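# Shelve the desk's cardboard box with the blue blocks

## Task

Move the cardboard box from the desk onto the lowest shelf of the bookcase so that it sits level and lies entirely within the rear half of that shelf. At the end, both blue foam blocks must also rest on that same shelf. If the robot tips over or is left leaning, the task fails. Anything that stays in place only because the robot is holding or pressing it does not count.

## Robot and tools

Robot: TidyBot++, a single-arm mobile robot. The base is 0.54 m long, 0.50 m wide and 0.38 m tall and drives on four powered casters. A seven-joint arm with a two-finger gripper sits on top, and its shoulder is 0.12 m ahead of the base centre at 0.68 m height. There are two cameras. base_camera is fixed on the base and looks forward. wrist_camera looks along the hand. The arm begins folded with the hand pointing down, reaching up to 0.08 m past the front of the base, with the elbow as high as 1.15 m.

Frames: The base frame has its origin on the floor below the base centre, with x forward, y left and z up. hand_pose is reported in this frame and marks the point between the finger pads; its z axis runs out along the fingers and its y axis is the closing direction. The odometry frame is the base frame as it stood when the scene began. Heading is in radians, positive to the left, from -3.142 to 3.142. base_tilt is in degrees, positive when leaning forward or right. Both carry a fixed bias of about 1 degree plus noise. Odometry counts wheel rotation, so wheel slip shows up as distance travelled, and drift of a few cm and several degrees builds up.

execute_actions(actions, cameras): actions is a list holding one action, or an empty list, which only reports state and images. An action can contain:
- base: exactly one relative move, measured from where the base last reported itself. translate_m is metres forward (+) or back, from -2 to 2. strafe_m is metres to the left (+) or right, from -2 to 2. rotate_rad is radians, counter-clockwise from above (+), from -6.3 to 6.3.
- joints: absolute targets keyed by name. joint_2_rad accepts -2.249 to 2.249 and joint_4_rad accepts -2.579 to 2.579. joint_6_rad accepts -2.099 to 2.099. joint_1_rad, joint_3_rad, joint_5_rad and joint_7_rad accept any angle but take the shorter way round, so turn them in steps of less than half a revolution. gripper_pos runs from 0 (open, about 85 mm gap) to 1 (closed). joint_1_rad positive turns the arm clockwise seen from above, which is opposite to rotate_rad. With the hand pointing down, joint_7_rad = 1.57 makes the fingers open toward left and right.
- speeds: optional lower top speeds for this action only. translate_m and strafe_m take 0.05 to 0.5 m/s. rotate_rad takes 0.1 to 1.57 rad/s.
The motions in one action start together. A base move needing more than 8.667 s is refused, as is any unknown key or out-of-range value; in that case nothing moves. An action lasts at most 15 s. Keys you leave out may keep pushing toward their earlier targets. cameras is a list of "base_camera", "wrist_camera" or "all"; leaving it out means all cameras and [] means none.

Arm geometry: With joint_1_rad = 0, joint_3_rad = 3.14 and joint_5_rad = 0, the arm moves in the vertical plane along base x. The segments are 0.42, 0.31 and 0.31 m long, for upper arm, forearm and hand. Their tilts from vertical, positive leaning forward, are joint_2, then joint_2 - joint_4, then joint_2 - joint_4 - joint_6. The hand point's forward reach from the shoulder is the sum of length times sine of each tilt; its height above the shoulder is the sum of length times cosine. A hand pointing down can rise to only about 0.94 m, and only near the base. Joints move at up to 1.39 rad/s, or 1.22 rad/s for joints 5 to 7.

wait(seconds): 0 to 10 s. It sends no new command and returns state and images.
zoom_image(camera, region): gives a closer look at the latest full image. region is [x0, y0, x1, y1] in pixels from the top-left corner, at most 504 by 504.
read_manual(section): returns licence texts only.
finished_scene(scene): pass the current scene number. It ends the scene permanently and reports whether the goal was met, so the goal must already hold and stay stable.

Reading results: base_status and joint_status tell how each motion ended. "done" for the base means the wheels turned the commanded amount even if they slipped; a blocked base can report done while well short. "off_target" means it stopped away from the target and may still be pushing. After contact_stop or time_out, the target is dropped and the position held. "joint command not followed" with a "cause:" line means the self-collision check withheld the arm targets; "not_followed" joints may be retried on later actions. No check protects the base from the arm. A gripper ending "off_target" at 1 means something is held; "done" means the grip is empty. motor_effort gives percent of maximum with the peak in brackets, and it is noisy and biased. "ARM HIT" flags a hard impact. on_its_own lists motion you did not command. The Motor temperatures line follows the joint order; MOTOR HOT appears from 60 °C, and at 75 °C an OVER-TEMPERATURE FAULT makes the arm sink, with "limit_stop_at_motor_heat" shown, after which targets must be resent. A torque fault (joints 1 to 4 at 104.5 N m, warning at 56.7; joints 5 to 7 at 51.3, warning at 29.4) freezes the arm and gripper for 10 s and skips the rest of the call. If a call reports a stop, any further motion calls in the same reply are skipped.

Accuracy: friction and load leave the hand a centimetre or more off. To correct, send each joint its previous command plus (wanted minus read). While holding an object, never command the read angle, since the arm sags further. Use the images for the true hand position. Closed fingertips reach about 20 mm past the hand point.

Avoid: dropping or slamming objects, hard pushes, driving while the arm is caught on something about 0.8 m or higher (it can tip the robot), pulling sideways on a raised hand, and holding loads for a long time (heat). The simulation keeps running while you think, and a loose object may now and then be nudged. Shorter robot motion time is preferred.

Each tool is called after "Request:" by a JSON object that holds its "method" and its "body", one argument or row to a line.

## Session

Request:
{"method": "execute_actions", "body": {
  "actions": []
}}

Scene clock: 0.00 s.
Motor temperatures (°C, as the motors report them): [33 34 30 35 36 33 35]
base_odometry: x=+0.000 y=+0.000 heading=+0.000 (m, m, rad; odometry frame)
base_tilt: forward=+0.2 right=-0.1 (deg)
base_status: not commanded
joint_positions: joint_1_rad=-0.039 joint_2_rad=-0.391 joint_3_rad=+3.198 joint_4_rad=-2.536 joint_5_rad=+0.043 joint_6_rad=-0.883 joint_7_rad=+1.550 gripper_pos=+0.000
joint_status: not commanded
motor_effort: joint_1_rad=+1 joint_2_rad=-1 joint_3_rad=+1 joint_4_rad=+15 joint_5_rad=+0 joint_6_rad=+0 joint_7_rad=+0 (%)
hand_pose: x=+0.2583 y=-0.0089 z=+0.5909 quat_wxyz=(+0.007, +0.998, -0.005, +0.057) (m; base frame)
pictures: base_camera, wrist_camera
Images, in order (width x height): base_camera 644x364, wrist_camera 644x476.

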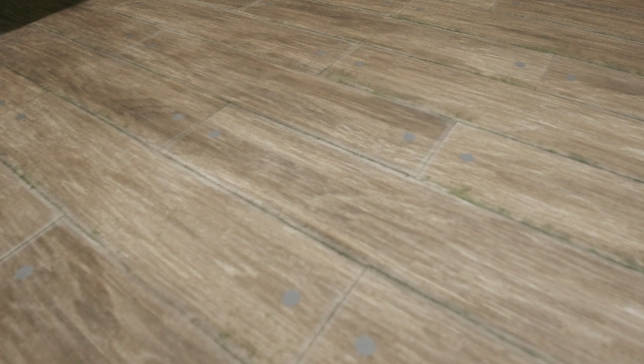

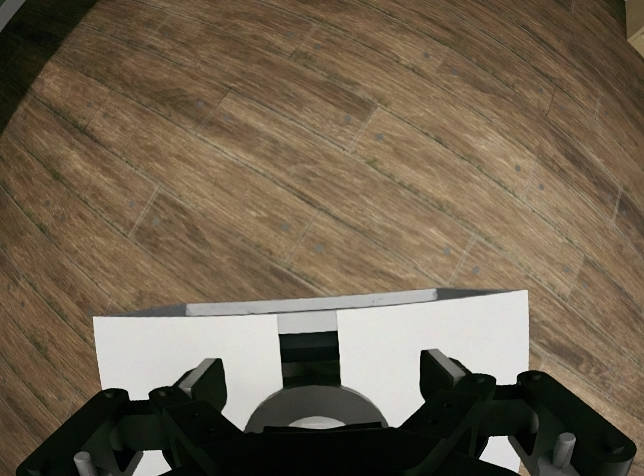

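Request:
{"method": "execute_actions", "body": {
  "actions": [
    {"joints":{"joint_1_rad":0,"joint_2_rad":-0.6,"joint_3_rad":3.13,"joint_4_rad":-1.6,"joint_5_rad":-0.02,"joint_6_rad":-1.0,"joint_7_rad":1.59}}
  ],
  "cameras": ["wrist_camera"]
}}

Request:
{"method": "execute_actions", "body": {
  "actions": [
    {"base":{"rotate_rad":0.97}}
  ]
}}

Scene clock: 2.60 s.
Motor temperatures (°C, as the motors report them): [33 34 30 35 36 33 35]
base_odometry: x=+0.000 y=+0.000 heading=+0.000 (m, m, rad; odometry frame)
base_tilt: forward=+0.2 right=-0.1 (deg)
base_status: not commanded
joint_positions: joint_1_rad=-0.017 joint_2_rad=-0.591 joint_3_rad=+3.150 joint_4_rad=-1.609 joint_5_rad=+0.030 joint_6_rad=-0.978 joint_7_rad=+1.569 gripper_pos=+0.000
joint_status: all done
motor_effort: joint_1_rad=+1(2) joint_2_rad=+0(5) joint_3_rad=+1(1) joint_4_rad=+20(21) joint_5_rad=+0(0) joint_6_rad=+5(5) joint_7_rad=+0(0) (%)
hand_pose: x=+0.4359 y=-0.0047 z=+1.0683 quat_wxyz=(+0.010, +0.840, +0.003, +0.542) (m; base frame)
pictures: wrist_camera
Images, in order (width x height): wrist_camera 644x476.

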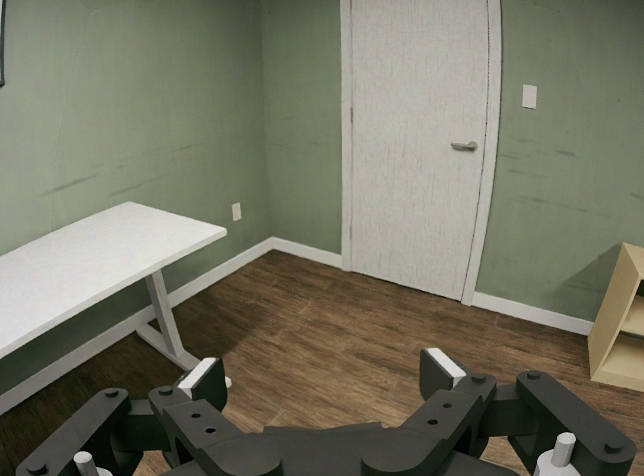

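Scene clock: 4.47 s.
Motor temperatures (°C, as the motors report them): [33 34 30 35 36 33 35]
base_odometry: x=+0.000 y=+0.000 heading=+0.969 (m, m, rad; odometry frame)
base_tilt: forward=+0.1 right=-0.1 (deg)
base_status: done
joint_positions: joint_1_rad=-0.014 joint_2_rad=-0.591 joint_3_rad=+3.142 joint_4_rad=-1.609 joint_5_rad=+0.026 joint_6_rad=-0.979 joint_7_rad=+1.569 gripper_pos=+0.000
joint_status: not commanded
motor_effort: joint_1_rad=+1(2) joint_2_rad=+1(1) joint_3_rad=+1(2) joint_4_rad=+19(20) joint_5_rad=+0(1) joint_6_rad=+5(6) joint_7_rad=+0(0) (%)
hand_pose: x=+0.4357 y=-0.0013 z=+1.0680 quat_wxyz=(+0.009, +0.840, +0.005, +0.542) (m; base frame)
pictures: base_camera, wrist_camera
Images, in order (width x height): base_camera 644x364, wrist_camera 644x476.

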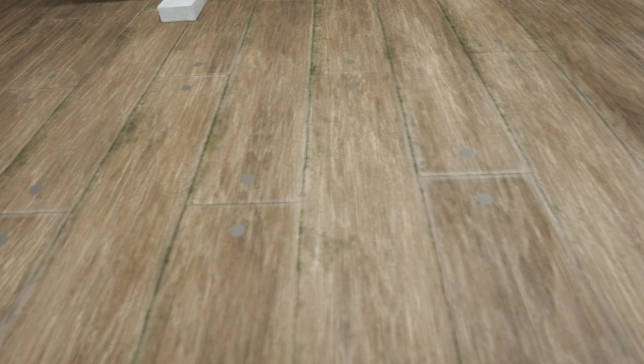

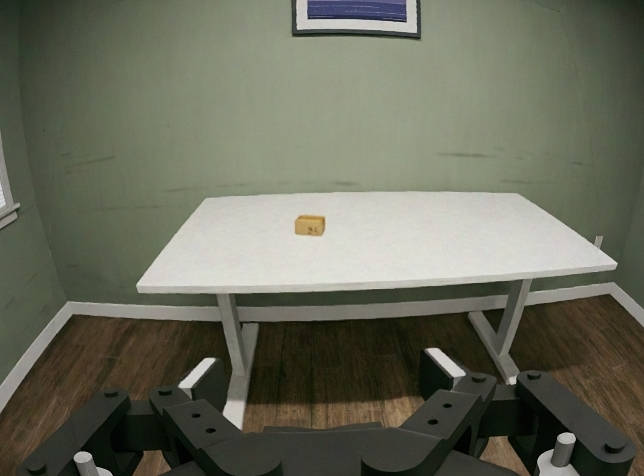

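Request:
{"method": "execute_actions", "body": {
  "actions": [
    {"base":{"translate_m":0.55},"joints":{"joint_1_rad":-0.04,"joint_2_rad":0.2,"joint_4_rad":-1.0,"joint_5_rad":-0.045,"joint_6_rad":-1.72}}
  ]
}}

Scene clock: 7.50 s.
Motor temperatures (°C, as the motors report them): [33 34 30 35 36 33 35]
base_odometry: x=+0.311 y=+0.454 heading=+0.970 (m, m, rad; odometry frame)
base_tilt: forward=+0.2 right=-0.1 (deg)
base_status: done
joint_positions: joint_1_rad=-0.023 joint_2_rad=+0.206 joint_3_rad=+3.142 joint_4_rad=-1.014 joint_5_rad=+0.005 joint_6_rad=-1.698 joint_7_rad=+1.569 gripper_pos=+0.000
joint_status: all done
motor_effort: joint_1_rad=+1(1) joint_2_rad=-23(26) joint_3_rad=+1(2) joint_4_rad=+17(20) joint_5_rad=+0(0) joint_6_rad=+1(5) joint_7_rad=+0(0) (%)
hand_pose: x=+0.5693 y=+0.0098 z=+0.8979 quat_wxyz=(+0.001, +0.994, +0.009, +0.111) (m; base frame)
pictures: base_camera, wrist_camera
Images, in order (width x height): base_camera 644x364, wrist_camera 644x476.

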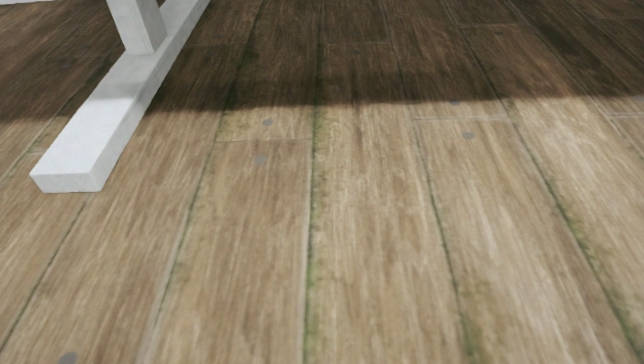

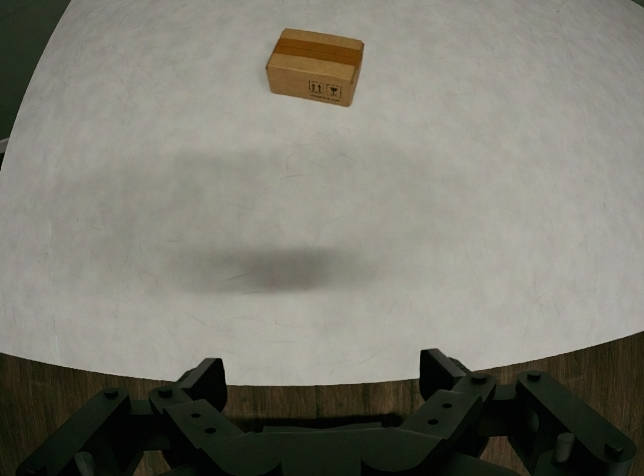

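Request:
{"method": "execute_actions", "body": {
  "actions": [
    {"base":{"translate_m":0.2},"joints":{"joint_1_rad":-0.05,"joint_2_rad":0.46,"joint_4_rad":-0.76,"joint_6_rad":-1.93}}
  ]
}}

Scene clock: 9.83 s.
Motor temperatures (°C, as the motors report them): [33 34 30 35 37 33 35]
base_odometry: x=+0.424 y=+0.619 heading=+0.971 (m, m, rad; odometry frame)
base_tilt: forward=+0.2 right=-0.1 (deg)
base_status: done
joint_positions: joint_1_rad=-0.033 joint_2_rad=+0.467 joint_3_rad=+3.142 joint_4_rad=-0.774 joint_5_rad=+0.004 joint_6_rad=-1.908 joint_7_rad=+1.569 gripper_pos=+0.000
joint_status: all done
motor_effort: joint_1_rad=+1(1) joint_2_rad=-30(37) joint_3_rad=+0(0) joint_4_rad=+16(17) joint_5_rad=+0(0) joint_6_rad=+0(1) joint_7_rad=+0(0) (%)
hand_pose: x=+0.6034 y=+0.0158 z=+0.8481 quat_wxyz=(+0.002, +1.000, +0.014, -0.003) (m; base frame)
pictures: base_camera, wrist_camera
Images, in order (width x height): base_camera 644x364, wrist_camera 644x476.

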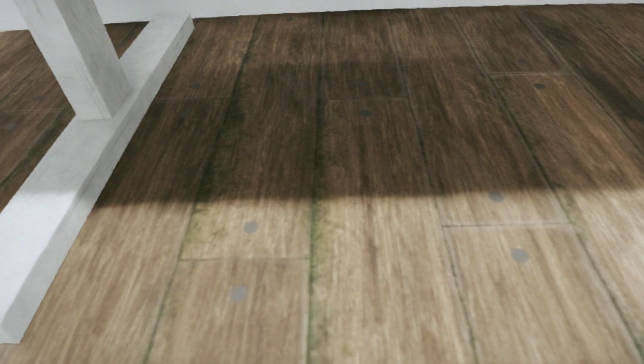

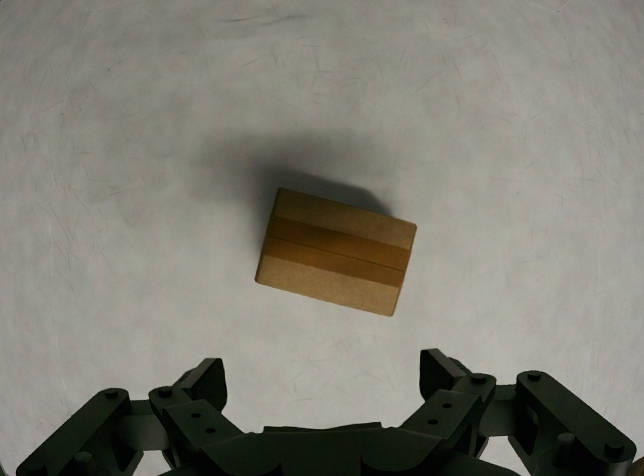

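Request:
{"method": "execute_actions", "body": {
  "actions": [
    {"joints":{"joint_1_rad":-0.005,"joint_2_rad":0.59,"joint_4_rad":-0.595,"joint_6_rad":-1.955,"joint_7_rad":2.92}}
  ],
  "cameras": ["wrist_camera"]
}}

Scene clock: 11.77 s.
Motor temperatures (°C, as the motors report them): [33 34 30 35 37 33 35]
base_odometry: x=+0.424 y=+0.619 heading=+0.971 (m, m, rad; odometry frame)
base_tilt: forward=+0.2 right=-0.1 (deg)
base_status: not commanded
joint_positions: joint_1_rad=-0.020 joint_2_rad=+0.581 joint_3_rad=+3.142 joint_4_rad=-0.607 joint_5_rad=+0.004 joint_6_rad=-1.932 joint_7_rad=+2.920 gripper_pos=+0.000
joint_status: all done
motor_effort: joint_1_rad=+1(0) joint_2_rad=-33(35) joint_3_rad=+0(0) joint_4_rad=+16(17) joint_5_rad=+0(0) joint_6_rad=-1(1) joint_7_rad=+0(1) (%)
hand_pose: x=+0.6479 y=+0.0105 z=+0.8398 quat_wxyz=(+0.008, +0.775, +0.631, +0.007) (m; base frame)
pictures: wrist_camera
Images, in order (width x height): wrist_camera 644x476.

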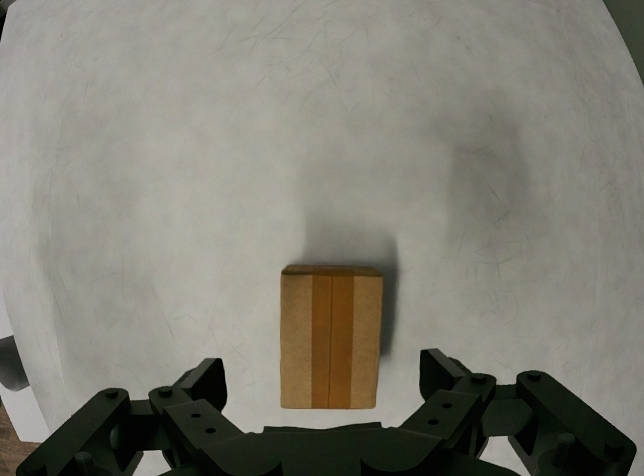

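Request:
{"method": "execute_actions", "body": {
  "actions": [
    {"joints":{"joint_2_rad":0.575,"joint_4_rad":-0.84,"joint_6_rad":-1.70}}
  ],
  "cameras": ["wrist_camera"]
}}

Scene clock: 13.30 s.
Motor temperatures (°C, as the motors report them): [33 34 30 35 37 33 35]
base_odometry: x=+0.424 y=+0.619 heading=+0.971 (m, m, rad; odometry frame)
base_tilt: forward=+0.2 right=-0.1 (deg)
base_status: not commanded
joint_positions: joint_1_rad=-0.020 joint_2_rad=+0.581 joint_3_rad=+3.142 joint_4_rad=-0.830 joint_5_rad=+0.004 joint_6_rad=-1.720 joint_7_rad=+2.920 gripper_pos=+0.000
joint_status: all done
motor_effort: joint_1_rad=+2(1) joint_2_rad=-34(34) joint_3_rad=+0(0) joint_4_rad=+17(18) joint_5_rad=+0(0) joint_6_rad=+0(0) joint_7_rad=+0(0) (%)
hand_pose: x=+0.6634 y=+0.0107 z=+0.7725 quat_wxyz=(+0.005, +0.775, +0.632, +0.003) (m; base frame)
pictures: wrist_camera
Images, in order (width x height): wrist_camera 644x476.

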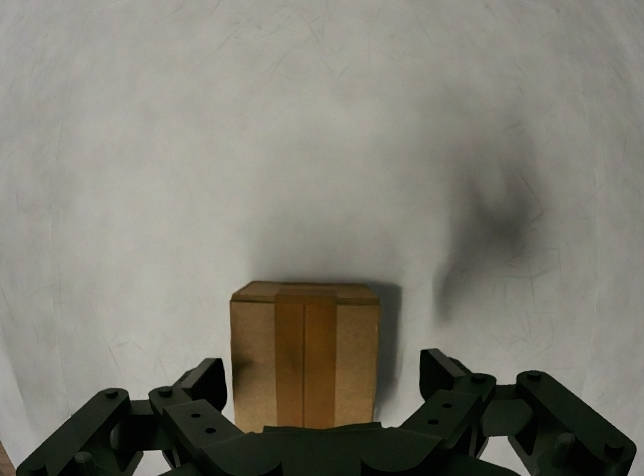

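Request:
{"method": "execute_actions", "body": {
  "actions": [
    {"base":{"translate_m":-0.006},"joints":{"gripper_pos":1}}
  ],
  "cameras": []
}}

Request:
{"method": "execute_actions", "body": {
  "actions": [
    {"joints":{"joint_2_rad":0.53,"joint_7_rad":1.55}}
  ],
  "cameras": ["wrist_camera"]
}}

Request:
{"method": "execute_actions", "body": {
  "actions": [
    {"joints":{"joint_2_rad":0.59}}
  ],
  "cameras": []
}}

Scene clock: 14.90 s.
Motor temperatures (°C, as the motors report them): [33 34 30 35 37 33 35]
base_odometry: x=+0.420 y=+0.614 heading=+0.971 (m, m, rad; odometry frame)
base_tilt: forward=+0.2 right=-0.1 (deg)
base_status: done
joint_positions: joint_1_rad=-0.019 joint_2_rad=+0.575 joint_3_rad=+3.142 joint_4_rad=-0.832 joint_5_rad=+0.004 joint_6_rad=-1.719 joint_7_rad=+2.920 gripper_pos=+0.368
joint_status: gripper_pos off_target (ended at +0.368, target +1.000)
motor_effort: joint_1_rad=+1(0) joint_2_rad=-34(38) joint_3_rad=+0(0) joint_4_rad=+17(17) joint_5_rad=+0(0) joint_6_rad=+0(1) joint_7_rad=+0(0) (%)
hand_pose: x=+0.6629 y=+0.0105 z=+0.7749 quat_wxyz=(+0.006, +0.775, +0.631, +0.005) (m; base frame)
pictures: none
No camera images: the call's "cameras" was empty. Leave "cameras" out to get every camera's image.

Scene clock: 16.50 s.
Motor temperatures (°C, as the motors report them): [33 34 30 35 37 33 35]
base_odometry: x=+0.420 y=+0.614 heading=+0.971 (m, m, rad; odometry frame)
base_tilt: forward=+0.2 right=-0.1 (deg)
base_status: not commanded
joint_positions: joint_1_rad=-0.019 joint_2_rad=+0.547 joint_3_rad=+3.142 joint_4_rad=-0.832 joint_5_rad=+0.004 joint_6_rad=-1.719 joint_7_rad=+1.550 gripper_pos=+0.368
joint_status: all done
motor_effort: joint_1_rad=+2(2) joint_2_rad=-34(35) joint_3_rad=+0(0) joint_4_rad=+17(17) joint_5_rad=+0(0) joint_6_rad=-1(0) joint_7_rad=+0(1) (%)
hand_pose: x=+0.6600 y=+0.0104 z=+0.7905 quat_wxyz=(+0.002, +1.000, -0.001, +0.022) (m; base frame)
pictures: wrist_camera
Images, in order (width x height): wrist_camera 644x476.

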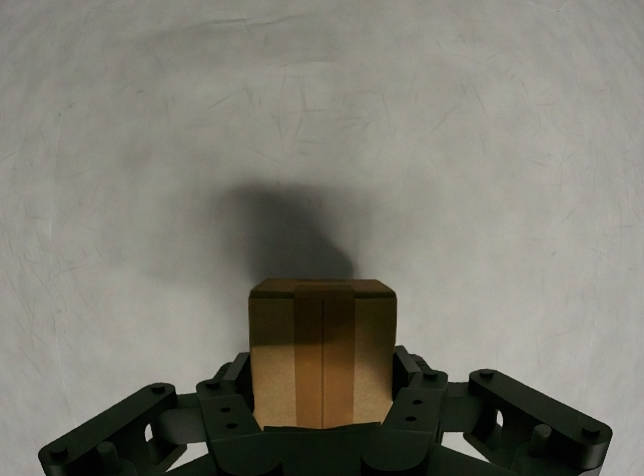

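Scene clock: 17.43 s.
Motor temperatures (°C, as the motors report them): [33 34 30 35 37 33 35]
base_odometry: x=+0.420 y=+0.614 heading=+0.971 (m, m, rad; odometry frame)
base_tilt: forward=+0.2 right=-0.1 (deg)
base_status: not commanded
joint_positions: joint_1_rad=-0.019 joint_2_rad=+0.576 joint_3_rad=+3.142 joint_4_rad=-0.831 joint_5_rad=+0.004 joint_6_rad=-1.719 joint_7_rad=+1.550 gripper_pos=+0.368
joint_status: all done
motor_effort: joint_1_rad=+2(2) joint_2_rad=-30(34) joint_3_rad=+0(0) joint_4_rad=+14(17) joint_5_rad=-1(0) joint_6_rad=-1(1) joint_7_rad=+0(0) (%)
hand_pose: x=+0.6633 y=+0.0105 z=+0.7748 quat_wxyz=(+0.002, +1.000, -0.001, +0.008) (m; base frame)
pictures: none
No camera images: the call's "cameras" was empty. Leave "cameras" out to get every camera's image.

Request:
{"method": "execute_actions", "body": {
  "actions": [
    {"joints":{"gripper_pos":0,"joint_2_rad":0.56}}
  ],
  "cameras": []
}}

Request:
{"method": "execute_actions", "body": {
  "actions": [
    {"joints":{"joint_2_rad":-0.01,"joint_4_rad":-1.15,"joint_6_rad":-1.3,"joint_7_rad":1.59}}
  ],
  "cameras": []
}}

Request:
{"method": "execute_actions", "body": {
  "actions": [
    {"joints":{"joint_4_rad":-1.9,"joint_6_rad":-0.3}}
  ],
  "cameras": ["wrist_camera"]
}}

Scene clock: 19.03 s.
Motor temperatures (°C, as the motors report them): [33 34 30 35 37 33 35]
base_odometry: x=+0.420 y=+0.614 heading=+0.971 (m, m, rad; odometry frame)
base_tilt: forward=+0.2 right=-0.1 (deg)
base_status: not commanded
joint_positions: joint_1_rad=-0.019 joint_2_rad=+0.571 joint_3_rad=+3.142 joint_4_rad=-0.834 joint_5_rad=+0.004 joint_6_rad=-1.719 joint_7_rad=+1.550 gripper_pos=+0.000
joint_status: all done
motor_effort: joint_1_rad=+1(2) joint_2_rad=-34(36) joint_3_rad=+0(0) joint_4_rad=+17(18) joint_5_rad=+0(0) joint_6_rad=+0(0) joint_7_rad=+0(0) (%)
hand_pose: x=+0.6618 y=+0.0105 z=+0.7765 quat_wxyz=(+0.002, +1.000, -0.001, +0.009) (m; base frame)
pictures: none
No camera images: the call's "cameras" was empty. Leave "cameras" out to get every camera's image.

Scene clock: 20.87 s.
Motor temperatures (°C, as the motors report them): [33 34 30 35 37 33 35]
base_odometry: x=+0.420 y=+0.614 heading=+0.971 (m, m, rad; odometry frame)
base_tilt: forward=+0.2 right=-0.1 (deg)
base_status: not commanded
joint_positions: joint_1_rad=-0.019 joint_2_rad=-0.011 joint_3_rad=+3.142 joint_4_rad=-1.136 joint_5_rad=+0.004 joint_6_rad=-1.322 joint_7_rad=+1.569 gripper_pos=+0.000
joint_status: all done
motor_effort: joint_1_rad=+1(1) joint_2_rad=-17(37) joint_3_rad=+1(0) joint_4_rad=+19(19) joint_5_rad=+0(0) joint_6_rad=+4(4) joint_7_rad=+0(0) (%)
hand_pose: x=+0.5974 y=+0.0092 z=+0.9992 quat_wxyz=(-0.002, +0.940, +0.008, +0.341) (m; base frame)
pictures: none
No camera images: the call's "cameras" was empty. Leave "cameras" out to get every camera's image.

Scene clock: 22.87 s.
Motor temperatures (°C, as the motors report them): [33 34 30 35 37 33 35]
base_odometry: x=+0.420 y=+0.614 heading=+0.971 (m, m, rad; odometry frame)
base_tilt: forward=+0.2 right=-0.1 (deg)
base_status: not commanded
joint_positions: joint_1_rad=-0.019 joint_2_rad=-0.011 joint_3_rad=+3.142 joint_4_rad=-1.889 joint_5_rad=+0.004 joint_6_rad=-0.321 joint_7_rad=+1.569 gripper_pos=+0.000
joint_status: all done
motor_effort: joint_1_rad=+2(1) joint_2_rad=-19(20) joint_3_rad=+1(0) joint_4_rad=+20(22) joint_5_rad=+0(0) joint_6_rad=+6(5) joint_7_rad=+0(0) (%)
hand_pose: x=+0.6657 y=+0.0112 z=+0.8241 quat_wxyz=(-0.003, +0.891, +0.009, +0.454) (m; base frame)
pictures: wrist_camera
Images, in order (width x height): wrist_camera 644x476.

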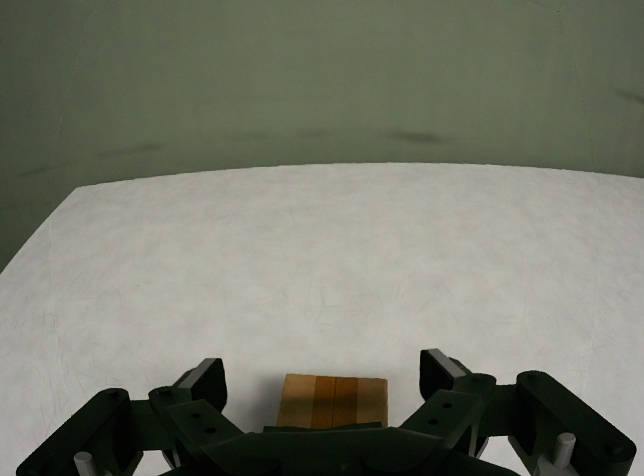

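Request:
{"method": "execute_actions", "body": {
  "actions": [
    {"base":{"translate_m":-0.02},"joints":{"joint_1_rad":0.006,"joint_4_rad":-2.065,"joint_6_rad":-0.135}}
  ],
  "cameras": ["wrist_camera"]
}}

Scene clock: 24.43 s.
Motor temperatures (°C, as the motors report them): [33 34 30 35 37 33 35]
base_odometry: x=+0.409 y=+0.598 heading=+0.971 (m, m, rad; odometry frame)
base_tilt: forward=+0.2 right=-0.1 (deg)
base_status: done
joint_positions: joint_1_rad=-0.011 joint_2_rad=-0.013 joint_3_rad=+3.142 joint_4_rad=-2.058 joint_5_rad=+0.004 joint_6_rad=-0.157 joint_7_rad=+1.569 gripper_pos=+0.000
joint_status: all done
motor_effort: joint_1_rad=+1(1) joint_2_rad=-18(21) joint_3_rad=+1(0) joint_4_rad=+20(21) joint_5_rad=+0(0) joint_6_rad=+6(6) joint_7_rad=+0(0) (%)
hand_pose: x=+0.6445 y=+0.0065 z=+0.7755 quat_wxyz=(-0.002, +0.892, +0.005, +0.453) (m; base frame)
pictures: wrist_camera
Images, in order (width x height): wrist_camera 644x476.

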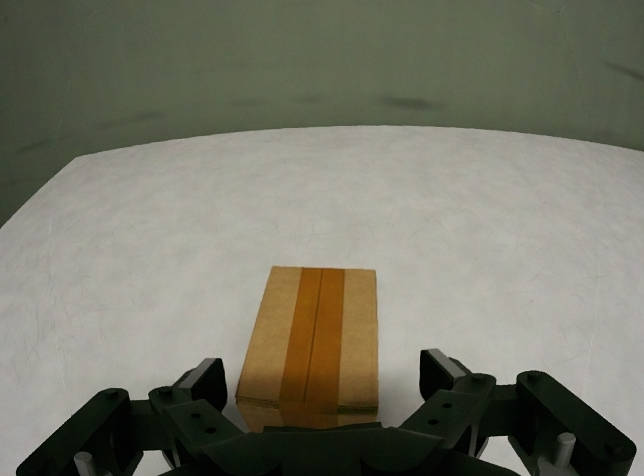

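Request:
{"method": "execute_actions", "body": {
  "actions": [
    {"base":{"translate_m":0.018},"joints":{"joint_4_rad":-2.085,"joint_6_rad":-0.115}}
  ],
  "cameras": ["wrist_camera"]
}}

Request:
{"method": "execute_actions", "body": {
  "actions": [
    {"joints":{"gripper_pos":1}}
  ],
  "cameras": []
}}

Request:
{"method": "execute_actions", "body": {
  "actions": [
    {"joints":{"joint_2_rad":-0.2}}
  ],
  "cameras": ["wrist_camera"]
}}

Scene clock: 25.50 s.
Motor temperatures (°C, as the motors report them): [33 34 30 35 37 33 35]
base_odometry: x=+0.419 y=+0.613 heading=+0.972 (m, m, rad; odometry frame)
base_tilt: forward=+0.2 right=-0.1 (deg)
base_status: done
joint_positions: joint_1_rad=-0.011 joint_2_rad=-0.006 joint_3_rad=+3.142 joint_4_rad=-2.076 joint_5_rad=+0.004 joint_6_rad=-0.135 joint_7_rad=+1.569 gripper_pos=+0.000
joint_status: all done
motor_effort: joint_1_rad=+2(2) joint_2_rad=-17(21) joint_3_rad=+1(0) joint_4_rad=+19(20) joint_5_rad=+0(0) joint_6_rad=+5(5) joint_7_rad=+0(0) (%)
hand_pose: x=+0.6431 y=+0.0064 z=+0.7677 quat_wxyz=(-0.002, +0.892, +0.005, +0.451) (m; base frame)
pictures: wrist_camera
Images, in order (width x height): wrist_camera 644x476.

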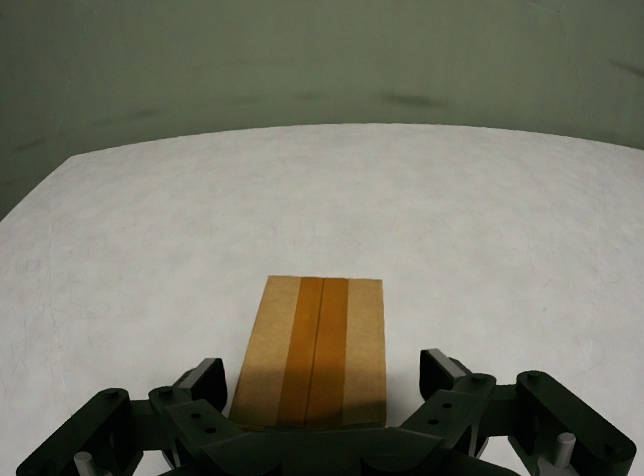

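Scene clock: 26.60 s.
Motor temperatures (°C, as the motors report them): [33 34 30 35 37 33 35]
base_odometry: x=+0.419 y=+0.613 heading=+0.972 (m, m, rad; odometry frame)
base_tilt: forward=+0.2 right=-0.1 (deg)
base_status: not commanded
joint_positions: joint_1_rad=-0.011 joint_2_rad=-0.007 joint_3_rad=+3.142 joint_4_rad=-2.076 joint_5_rad=+0.004 joint_6_rad=-0.133 joint_7_rad=+1.569 gripper_pos=+0.355
joint_status: gripper_pos off_target (ended at +0.355, target +1.000)
motor_effort: joint_1_rad=+2(2) joint_2_rad=-17(19) joint_3_rad=+0(1) joint_4_rad=+19(20) joint_5_rad=+0(0) joint_6_rad=+6(6) joint_7_rad=+0(0) (%)
hand_pose: x=+0.6434 y=+0.0064 z=+0.7683 quat_wxyz=(-0.002, +0.892, +0.005, +0.452) (m; base frame)
pictures: none
No camera images: the call's "cameras" was empty. Leave "cameras" out to get every camera's image.

Scene clock: 27.77 s.
Motor temperatures (°C, as the motors report them): [33 34 30 35 37 33 35]
base_odometry: x=+0.419 y=+0.613 heading=+0.972 (m, m, rad; odometry frame)
base_tilt: forward=+0.2 right=-0.1 (deg)
base_status: not commanded
joint_positions: joint_1_rad=-0.011 joint_2_rad=-0.198 joint_3_rad=+3.142 joint_4_rad=-2.082 joint_5_rad=+0.004 joint_6_rad=-0.133 joint_7_rad=+1.569 gripper_pos=+0.355
joint_status: all done
motor_effort: joint_1_rad=+2(2) joint_2_rad=-14(21) joint_3_rad=+1(1) joint_4_rad=+22(22) joint_5_rad=+0(1) joint_6_rad=+7(7) joint_7_rad=+0(1) (%)
hand_pose: x=+0.6161 y=+0.0061 z=+0.8630 quat_wxyz=(-0.002, +0.846, +0.005, +0.533) (m; base frame)
pictures: wrist_camera
Images, in order (width x height): wrist_camera 644x476.

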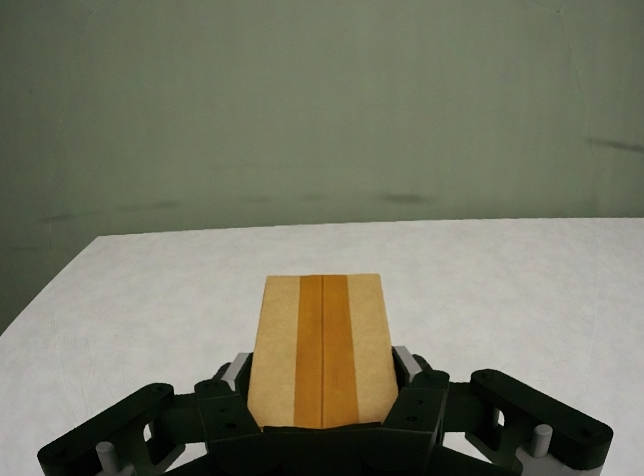

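Request:
{"method": "execute_actions", "body": {
  "actions": [
    {"base":{"translate_m":-0.75}}
  ],
  "cameras": []
}}

Request:
{"method": "execute_actions", "body": {
  "actions": [
    {"base":{"rotate_rad":-3.14},"speeds":{"rotate_rad":1.2}}
  ]
}}

Scene clock: 31.03 s.
Motor temperatures (°C, as the motors report them): [33 34 30 35 37 33 35]
base_odometry: x=-0.003 y=-0.007 heading=+0.972 (m, m, rad; odometry frame)
base_tilt: forward=+0.2 right=-0.1 (deg)
base_status: done
joint_positions: joint_1_rad=-0.008 joint_2_rad=-0.196 joint_3_rad=+3.142 joint_4_rad=-2.083 joint_5_rad=+0.004 joint_6_rad=-0.133 joint_7_rad=+1.569 gripper_pos=+0.355
joint_status: not commanded
motor_effort: joint_1_rad=+1(1) joint_2_rad=-14(17) joint_3_rad=+1(2) joint_4_rad=+22(23) joint_5_rad=+0(0) joint_6_rad=+7(7) joint_7_rad=+0(0) (%)
hand_pose: x=+0.6163 y=+0.0052 z=+0.8614 quat_wxyz=(-0.001, +0.847, +0.004, +0.532) (m; base frame)
pictures: none
No camera images: the call's "cameras" was empty. Leave "cameras" out to get every camera's image.

Scene clock: 34.70 s.
Motor temperatures (°C, as the motors report them): [33 34 30 35 37 33 35]
base_odometry: x=-0.003 y=-0.007 heading=-2.167 (m, m, rad; odometry frame)
base_tilt: forward=+0.2 right=-0.1 (deg)
base_status: done
joint_positions: joint_1_rad=-0.001 joint_2_rad=-0.196 joint_3_rad=+3.138 joint_4_rad=-2.083 joint_5_rad=+0.004 joint_6_rad=-0.133 joint_7_rad=+1.569 gripper_pos=+0.355
joint_status: not commanded
motor_effort: joint_1_rad=+2(4) joint_2_rad=-14(15) joint_3_rad=+1(4) joint_4_rad=+22(22) joint_5_rad=+0(0) joint_6_rad=+7(7) joint_7_rad=+0(0) (%)
hand_pose: x=+0.6163 y=+0.0035 z=+0.8614 quat_wxyz=(+0.000, +0.847, +0.003, +0.532) (m; base frame)
pictures: base_camera, wrist_camera
Images, in order (width x height): base_camera 644x364, wrist_camera 644x476.

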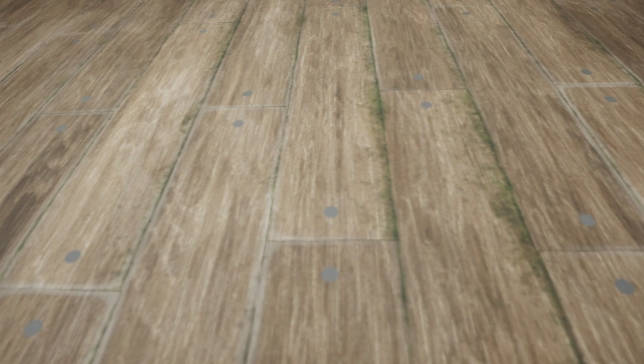

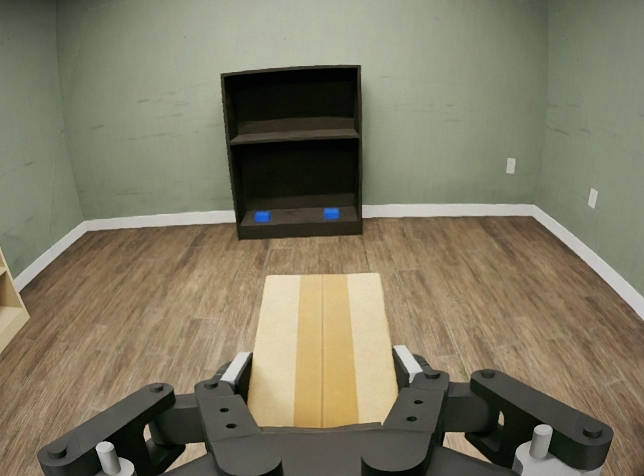

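Request:
{"method": "execute_actions", "body": {
  "actions": [
    {"base":{"strafe_m":0.16}}
  ],
  "cameras": []
}}

Request:
{"method": "execute_actions", "body": {
  "actions": [
    {"base":{"translate_m":1.3},"joints":{"joint_2_rad":1.68,"joint_4_rad":-0.7,"joint_6_rad":0.22}}
  ]
}}

Scene clock: 36.53 s.
Motor temperatures (°C, as the motors report them): [33 34 30 35 37 33 35]
base_odometry: x=+0.129 y=-0.097 heading=-2.168 (m, m, rad; odometry frame)
base_tilt: forward=+0.2 right=-0.1 (deg)
base_status: done
joint_positions: joint_1_rad=+0.000 joint_2_rad=-0.196 joint_3_rad=+3.134 joint_4_rad=-2.083 joint_5_rad=+0.004 joint_6_rad=-0.133 joint_7_rad=+1.569 gripper_pos=+0.355
joint_status: not commanded
motor_effort: joint_1_rad=+1(4) joint_2_rad=-14(14) joint_3_rad=+0(3) joint_4_rad=+22(23) joint_5_rad=+0(0) joint_6_rad=+7(7) joint_7_rad=+0(0) (%)
hand_pose: x=+0.6162 y=+0.0054 z=+0.8614 quat_wxyz=(-0.001, +0.847, +0.004, +0.532) (m; base frame)
pictures: none
No camera images: the call's "cameras" was empty. Leave "cameras" out to get every camera's image.

Scene clock: 40.47 s.
Motor temperatures (°C, as the motors report them): [33 34 30 35 37 33 35]
base_odometry: x=-0.600 y=-1.173 heading=-2.167 (m, m, rad; odometry frame)
base_tilt: forward=+0.2 right=-0.1 (deg)
base_status: done
joint_positions: joint_1_rad=+0.000 joint_2_rad=+1.681 joint_3_rad=+3.134 joint_4_rad=-0.713 joint_5_rad=+0.004 joint_6_rad=+0.196 joint_7_rad=+1.569 gripper_pos=+0.355
joint_status: all done
motor_effort: joint_1_rad=+1(1) joint_2_rad=-49(52) joint_3_rad=+0(1) joint_4_rad=+17(23) joint_5_rad=+0(0) joint_6_rad=+5(6) joint_7_rad=+0(0) (%)
hand_pose: x=+1.0030 y=+0.0046 z=+0.2223 quat_wxyz=(-0.003, +0.891, -0.001, +0.454) (m; base frame)
pictures: base_camera, wrist_camera
Images, in order (width x height): base_camera 644x364, wrist_camera 644x476.

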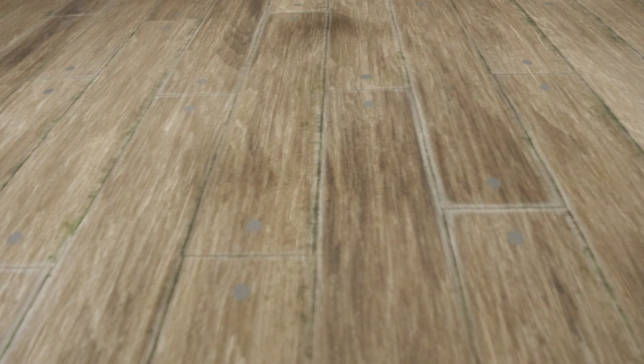

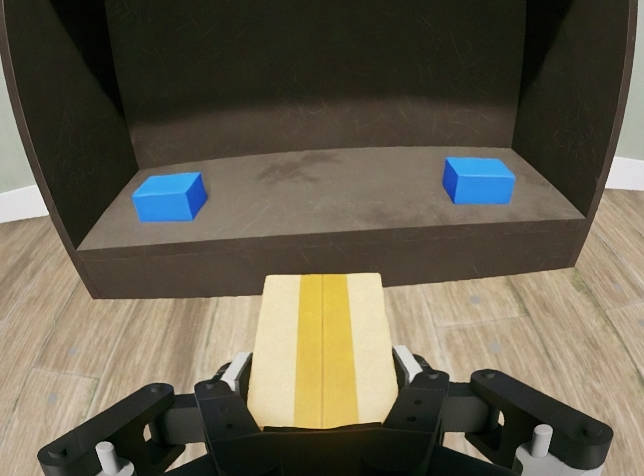

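Request:
{"method": "execute_actions", "body": {
  "actions": [
    {"base":{"translate_m":0.4},"joints":{"joint_2_rad":1.75,"joint_6_rad":0.28}}
  ]
}}

Scene clock: 43.20 s.
Motor temperatures (°C, as the motors report them): [33 34 30 35 37 33 35]
base_odometry: x=-0.825 y=-1.505 heading=-2.166 (m, m, rad; odometry frame)
base_tilt: forward=+0.2 right=-0.1 (deg)
base_status: done
joint_positions: joint_1_rad=+0.000 joint_2_rad=+1.756 joint_3_rad=+3.134 joint_4_rad=-0.708 joint_5_rad=+0.004 joint_6_rad=+0.257 joint_7_rad=+1.569 gripper_pos=+0.355
joint_status: all done
motor_effort: joint_1_rad=+1(5) joint_2_rad=-48(52) joint_3_rad=+0(1) joint_4_rad=+16(18) joint_5_rad=+0(1) joint_6_rad=+5(8) joint_7_rad=+0(0) (%)
hand_pose: x=+0.9801 y=+0.0042 z=+0.1747 quat_wxyz=(-0.003, +0.893, -0.001, +0.450) (m; base frame)
pictures: base_camera, wrist_camera
Images, in order (width x height): base_camera 644x364, wrist_camera 644x476.

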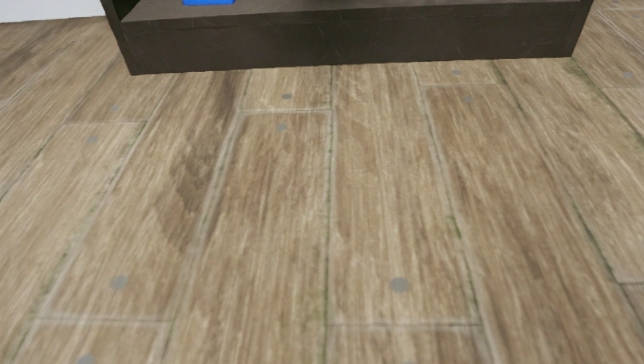

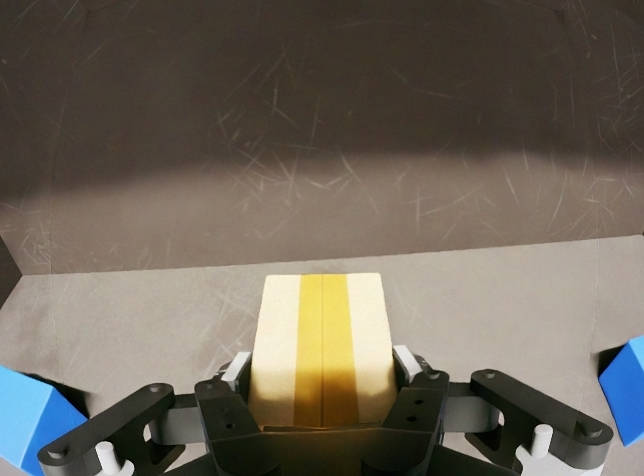

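Request:
{"method": "execute_actions", "body": {
  "actions": [
    {"base":{"translate_m":0.095},"joints":{"joint_2_rad":1.78,"joint_6_rad":0.31}}
  ],
  "cameras": ["wrist_camera"]
}}

Request:
{"method": "execute_actions", "body": {
  "actions": [
    {"base":{"translate_m":0.01},"joints":{"joint_2_rad":1.82,"joint_6_rad":0.345}}
  ]
}}

Scene clock: 44.67 s.
Motor temperatures (°C, as the motors report them): [33 34 30 35 37 33 35]
base_odometry: x=-0.878 y=-1.584 heading=-2.166 (m, m, rad; odometry frame)
base_tilt: forward=+0.2 right=-0.1 (deg)
base_status: done
joint_positions: joint_1_rad=+0.000 joint_2_rad=+1.784 joint_3_rad=+3.134 joint_4_rad=-0.706 joint_5_rad=+0.004 joint_6_rad=+0.286 joint_7_rad=+1.569 gripper_pos=+0.355
joint_status: all done
motor_effort: joint_1_rad=+1(5) joint_2_rad=-48(50) joint_3_rad=+0(1) joint_4_rad=+15(17) joint_5_rad=+0(1) joint_6_rad=+6(5) joint_7_rad=+0(0) (%)
hand_pose: x=+0.9721 y=+0.0039 z=+0.1592 quat_wxyz=(-0.003, +0.892, -0.002, +0.452) (m; base frame)
pictures: wrist_camera
Images, in order (width x height): wrist_camera 644x476.

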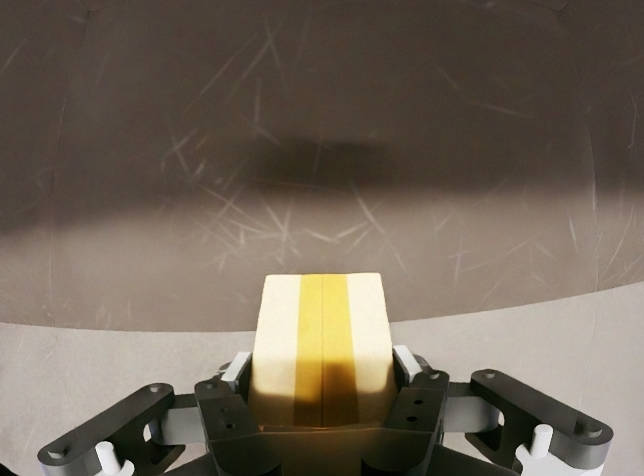

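Scene clock: 45.37 s.
Motor temperatures (°C, as the motors report them): [33 35 30 35 37 33 35]
base_odometry: x=-0.883 y=-1.592 heading=-2.166 (m, m, rad; odometry frame)
base_tilt: forward=+0.2 right=-0.1 (deg)
base_status: done
joint_positions: joint_1_rad=+0.001 joint_2_rad=+1.802 joint_3_rad=+3.134 joint_4_rad=-0.706 joint_5_rad=+0.004 joint_6_rad=+0.322 joint_7_rad=+1.573 gripper_pos=+0.355
joint_status: all done
motor_effort: joint_1_rad=+3(5) joint_2_rad=-44(49) joint_3_rad=+0(1) joint_4_rad=+16(18) joint_5_rad=-1(1) joint_6_rad=+5(8) joint_7_rad=-1(0) (%)
hand_pose: x=+0.9690 y=+0.0036 z=+0.1526 quat_wxyz=(-0.002, +0.888, +0.000, +0.460) (m; base frame)
pictures: base_camera, wrist_camera
Images, in order (width x height): base_camera 644x364, wrist_camera 644x476.

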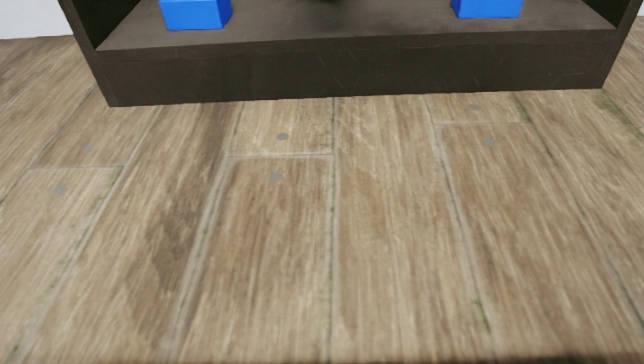

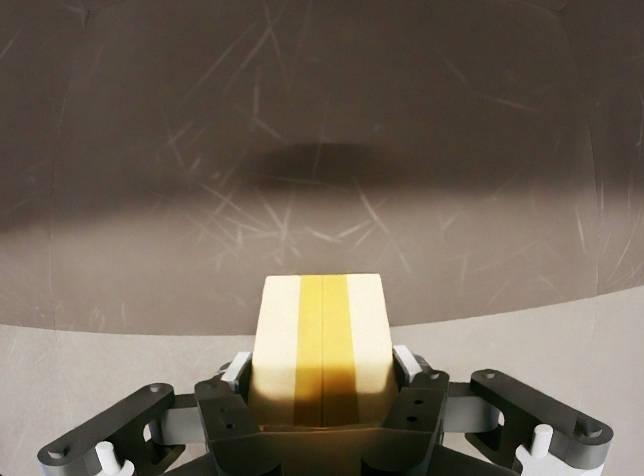

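The box is touching the back panel, so I'm easing off slightly to let it settle.

Request:
{"method": "execute_actions", "body": {
  "actions": [
    {"base":{"translate_m":-0.012},"joints":{"joint_2_rad":1.83}}
  ],
  "cameras": ["wrist_camera"]
}}

Scene clock: 46.20 s.
Motor temperatures (°C, as the motors report them): [33 35 30 35 37 33 35]
base_odometry: x=-0.877 y=-1.582 heading=-2.166 (m, m, rad; odometry frame)
base_tilt: forward=+0.2 right=-0.1 (deg)
base_status: done
joint_positions: joint_1_rad=+0.001 joint_2_rad=+1.808 joint_3_rad=+3.134 joint_4_rad=-0.699 joint_5_rad=+0.004 joint_6_rad=+0.331 joint_7_rad=+1.573 gripper_pos=+0.355
joint_status: all done
motor_effort: joint_1_rad=+1(0) joint_2_rad=-43(45) joint_3_rad=+0(1) joint_4_rad=+13(16) joint_5_rad=+0(1) joint_6_rad=+5(6) joint_7_rad=+0(1) (%)
hand_pose: x=+0.9706 y=+0.0033 z=+0.1530 quat_wxyz=(-0.002, +0.886, +0.000, +0.465) (m; base frame)
pictures: wrist_camera
Images, in order (width x height): wrist_camera 644x476.

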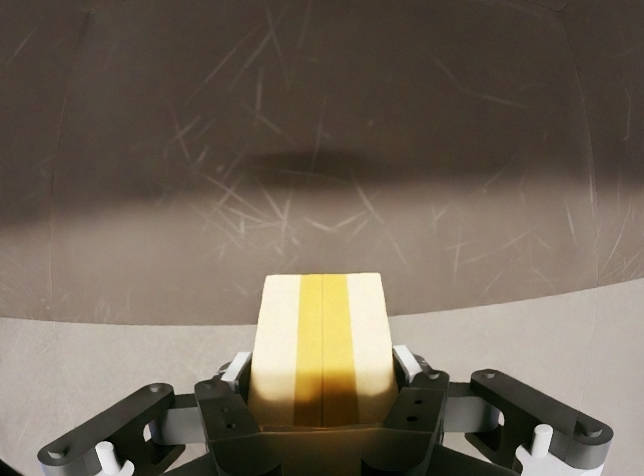

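Request:
{"method": "execute_actions", "body": {
  "actions": [
    {"joints":{"gripper_pos":0,"joint_2_rad":1.80}}
  ],
  "cameras": []
}}

Request:
{"method": "execute_actions", "body": {
  "actions": [
    {"base":{"translate_m":-0.3},"joints":{"joint_2_rad":1.76}}
  ]
}}

Scene clock: 47.53 s.
Motor temperatures (°C, as the motors report them): [33 35 30 35 37 33 35]
base_odometry: x=-0.877 y=-1.582 heading=-2.166 (m, m, rad; odometry frame)
base_tilt: forward=+0.2 right=-0.1 (deg)
base_status: not commanded
joint_positions: joint_1_rad=+0.001 joint_2_rad=+1.807 joint_3_rad=+3.134 joint_4_rad=-0.699 joint_5_rad=+0.004 joint_6_rad=+0.331 joint_7_rad=+1.573 gripper_pos=+0.000
joint_status: all done
motor_effort: joint_1_rad=+1(2) joint_2_rad=-46(49) joint_3_rad=+0(0) joint_4_rad=+14(16) joint_5_rad=+0(0) joint_6_rad=+5(6) joint_7_rad=+0(0) (%)
hand_pose: x=+0.9712 y=+0.0033 z=+0.1541 quat_wxyz=(-0.002, +0.885, +0.000, +0.465) (m; base frame)
pictures: none
No camera images: the call's "cameras" was empty. Leave "cameras" out to get every camera's image.

Scene clock: 49.53 s.
Motor temperatures (°C, as the motors report them): [33 35 30 35 37 33 35]
base_odometry: x=-0.708 y=-1.333 heading=-2.166 (m, m, rad; odometry frame)
base_tilt: forward=+0.2 right=-0.1 (deg)
base_status: done
joint_positions: joint_1_rad=+0.002 joint_2_rad=+1.760 joint_3_rad=+3.134 joint_4_rad=-0.698 joint_5_rad=+0.003 joint_6_rad=+0.331 joint_7_rad=+1.573 gripper_pos=+0.000
joint_status: all done
motor_effort: joint_1_rad=+1(3) joint_2_rad=-46(48) joint_3_rad=+0(1) joint_4_rad=+15(16) joint_5_rad=+0(1) joint_6_rad=+6(5) joint_7_rad=+0(0) (%)
hand_pose: x=+0.9954 y=+0.0020 z=+0.1952 quat_wxyz=(-0.002, +0.874, -0.001, +0.486) (m; base frame)
pictures: base_camera, wrist_camera
Images, in order (width x height): base_camera 644x364, wrist_camera 644x476.

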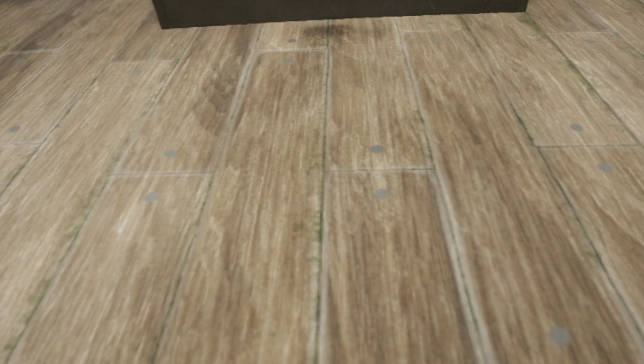

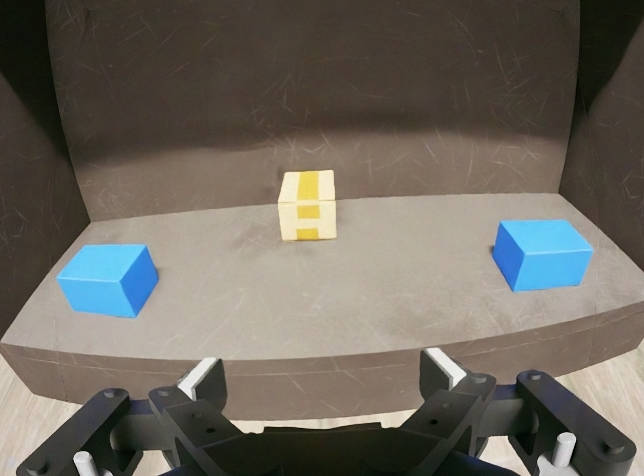

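Request:
{"method": "finished_scene", "body": {
  "scene": 2
}}

The scene is finished: the task was done.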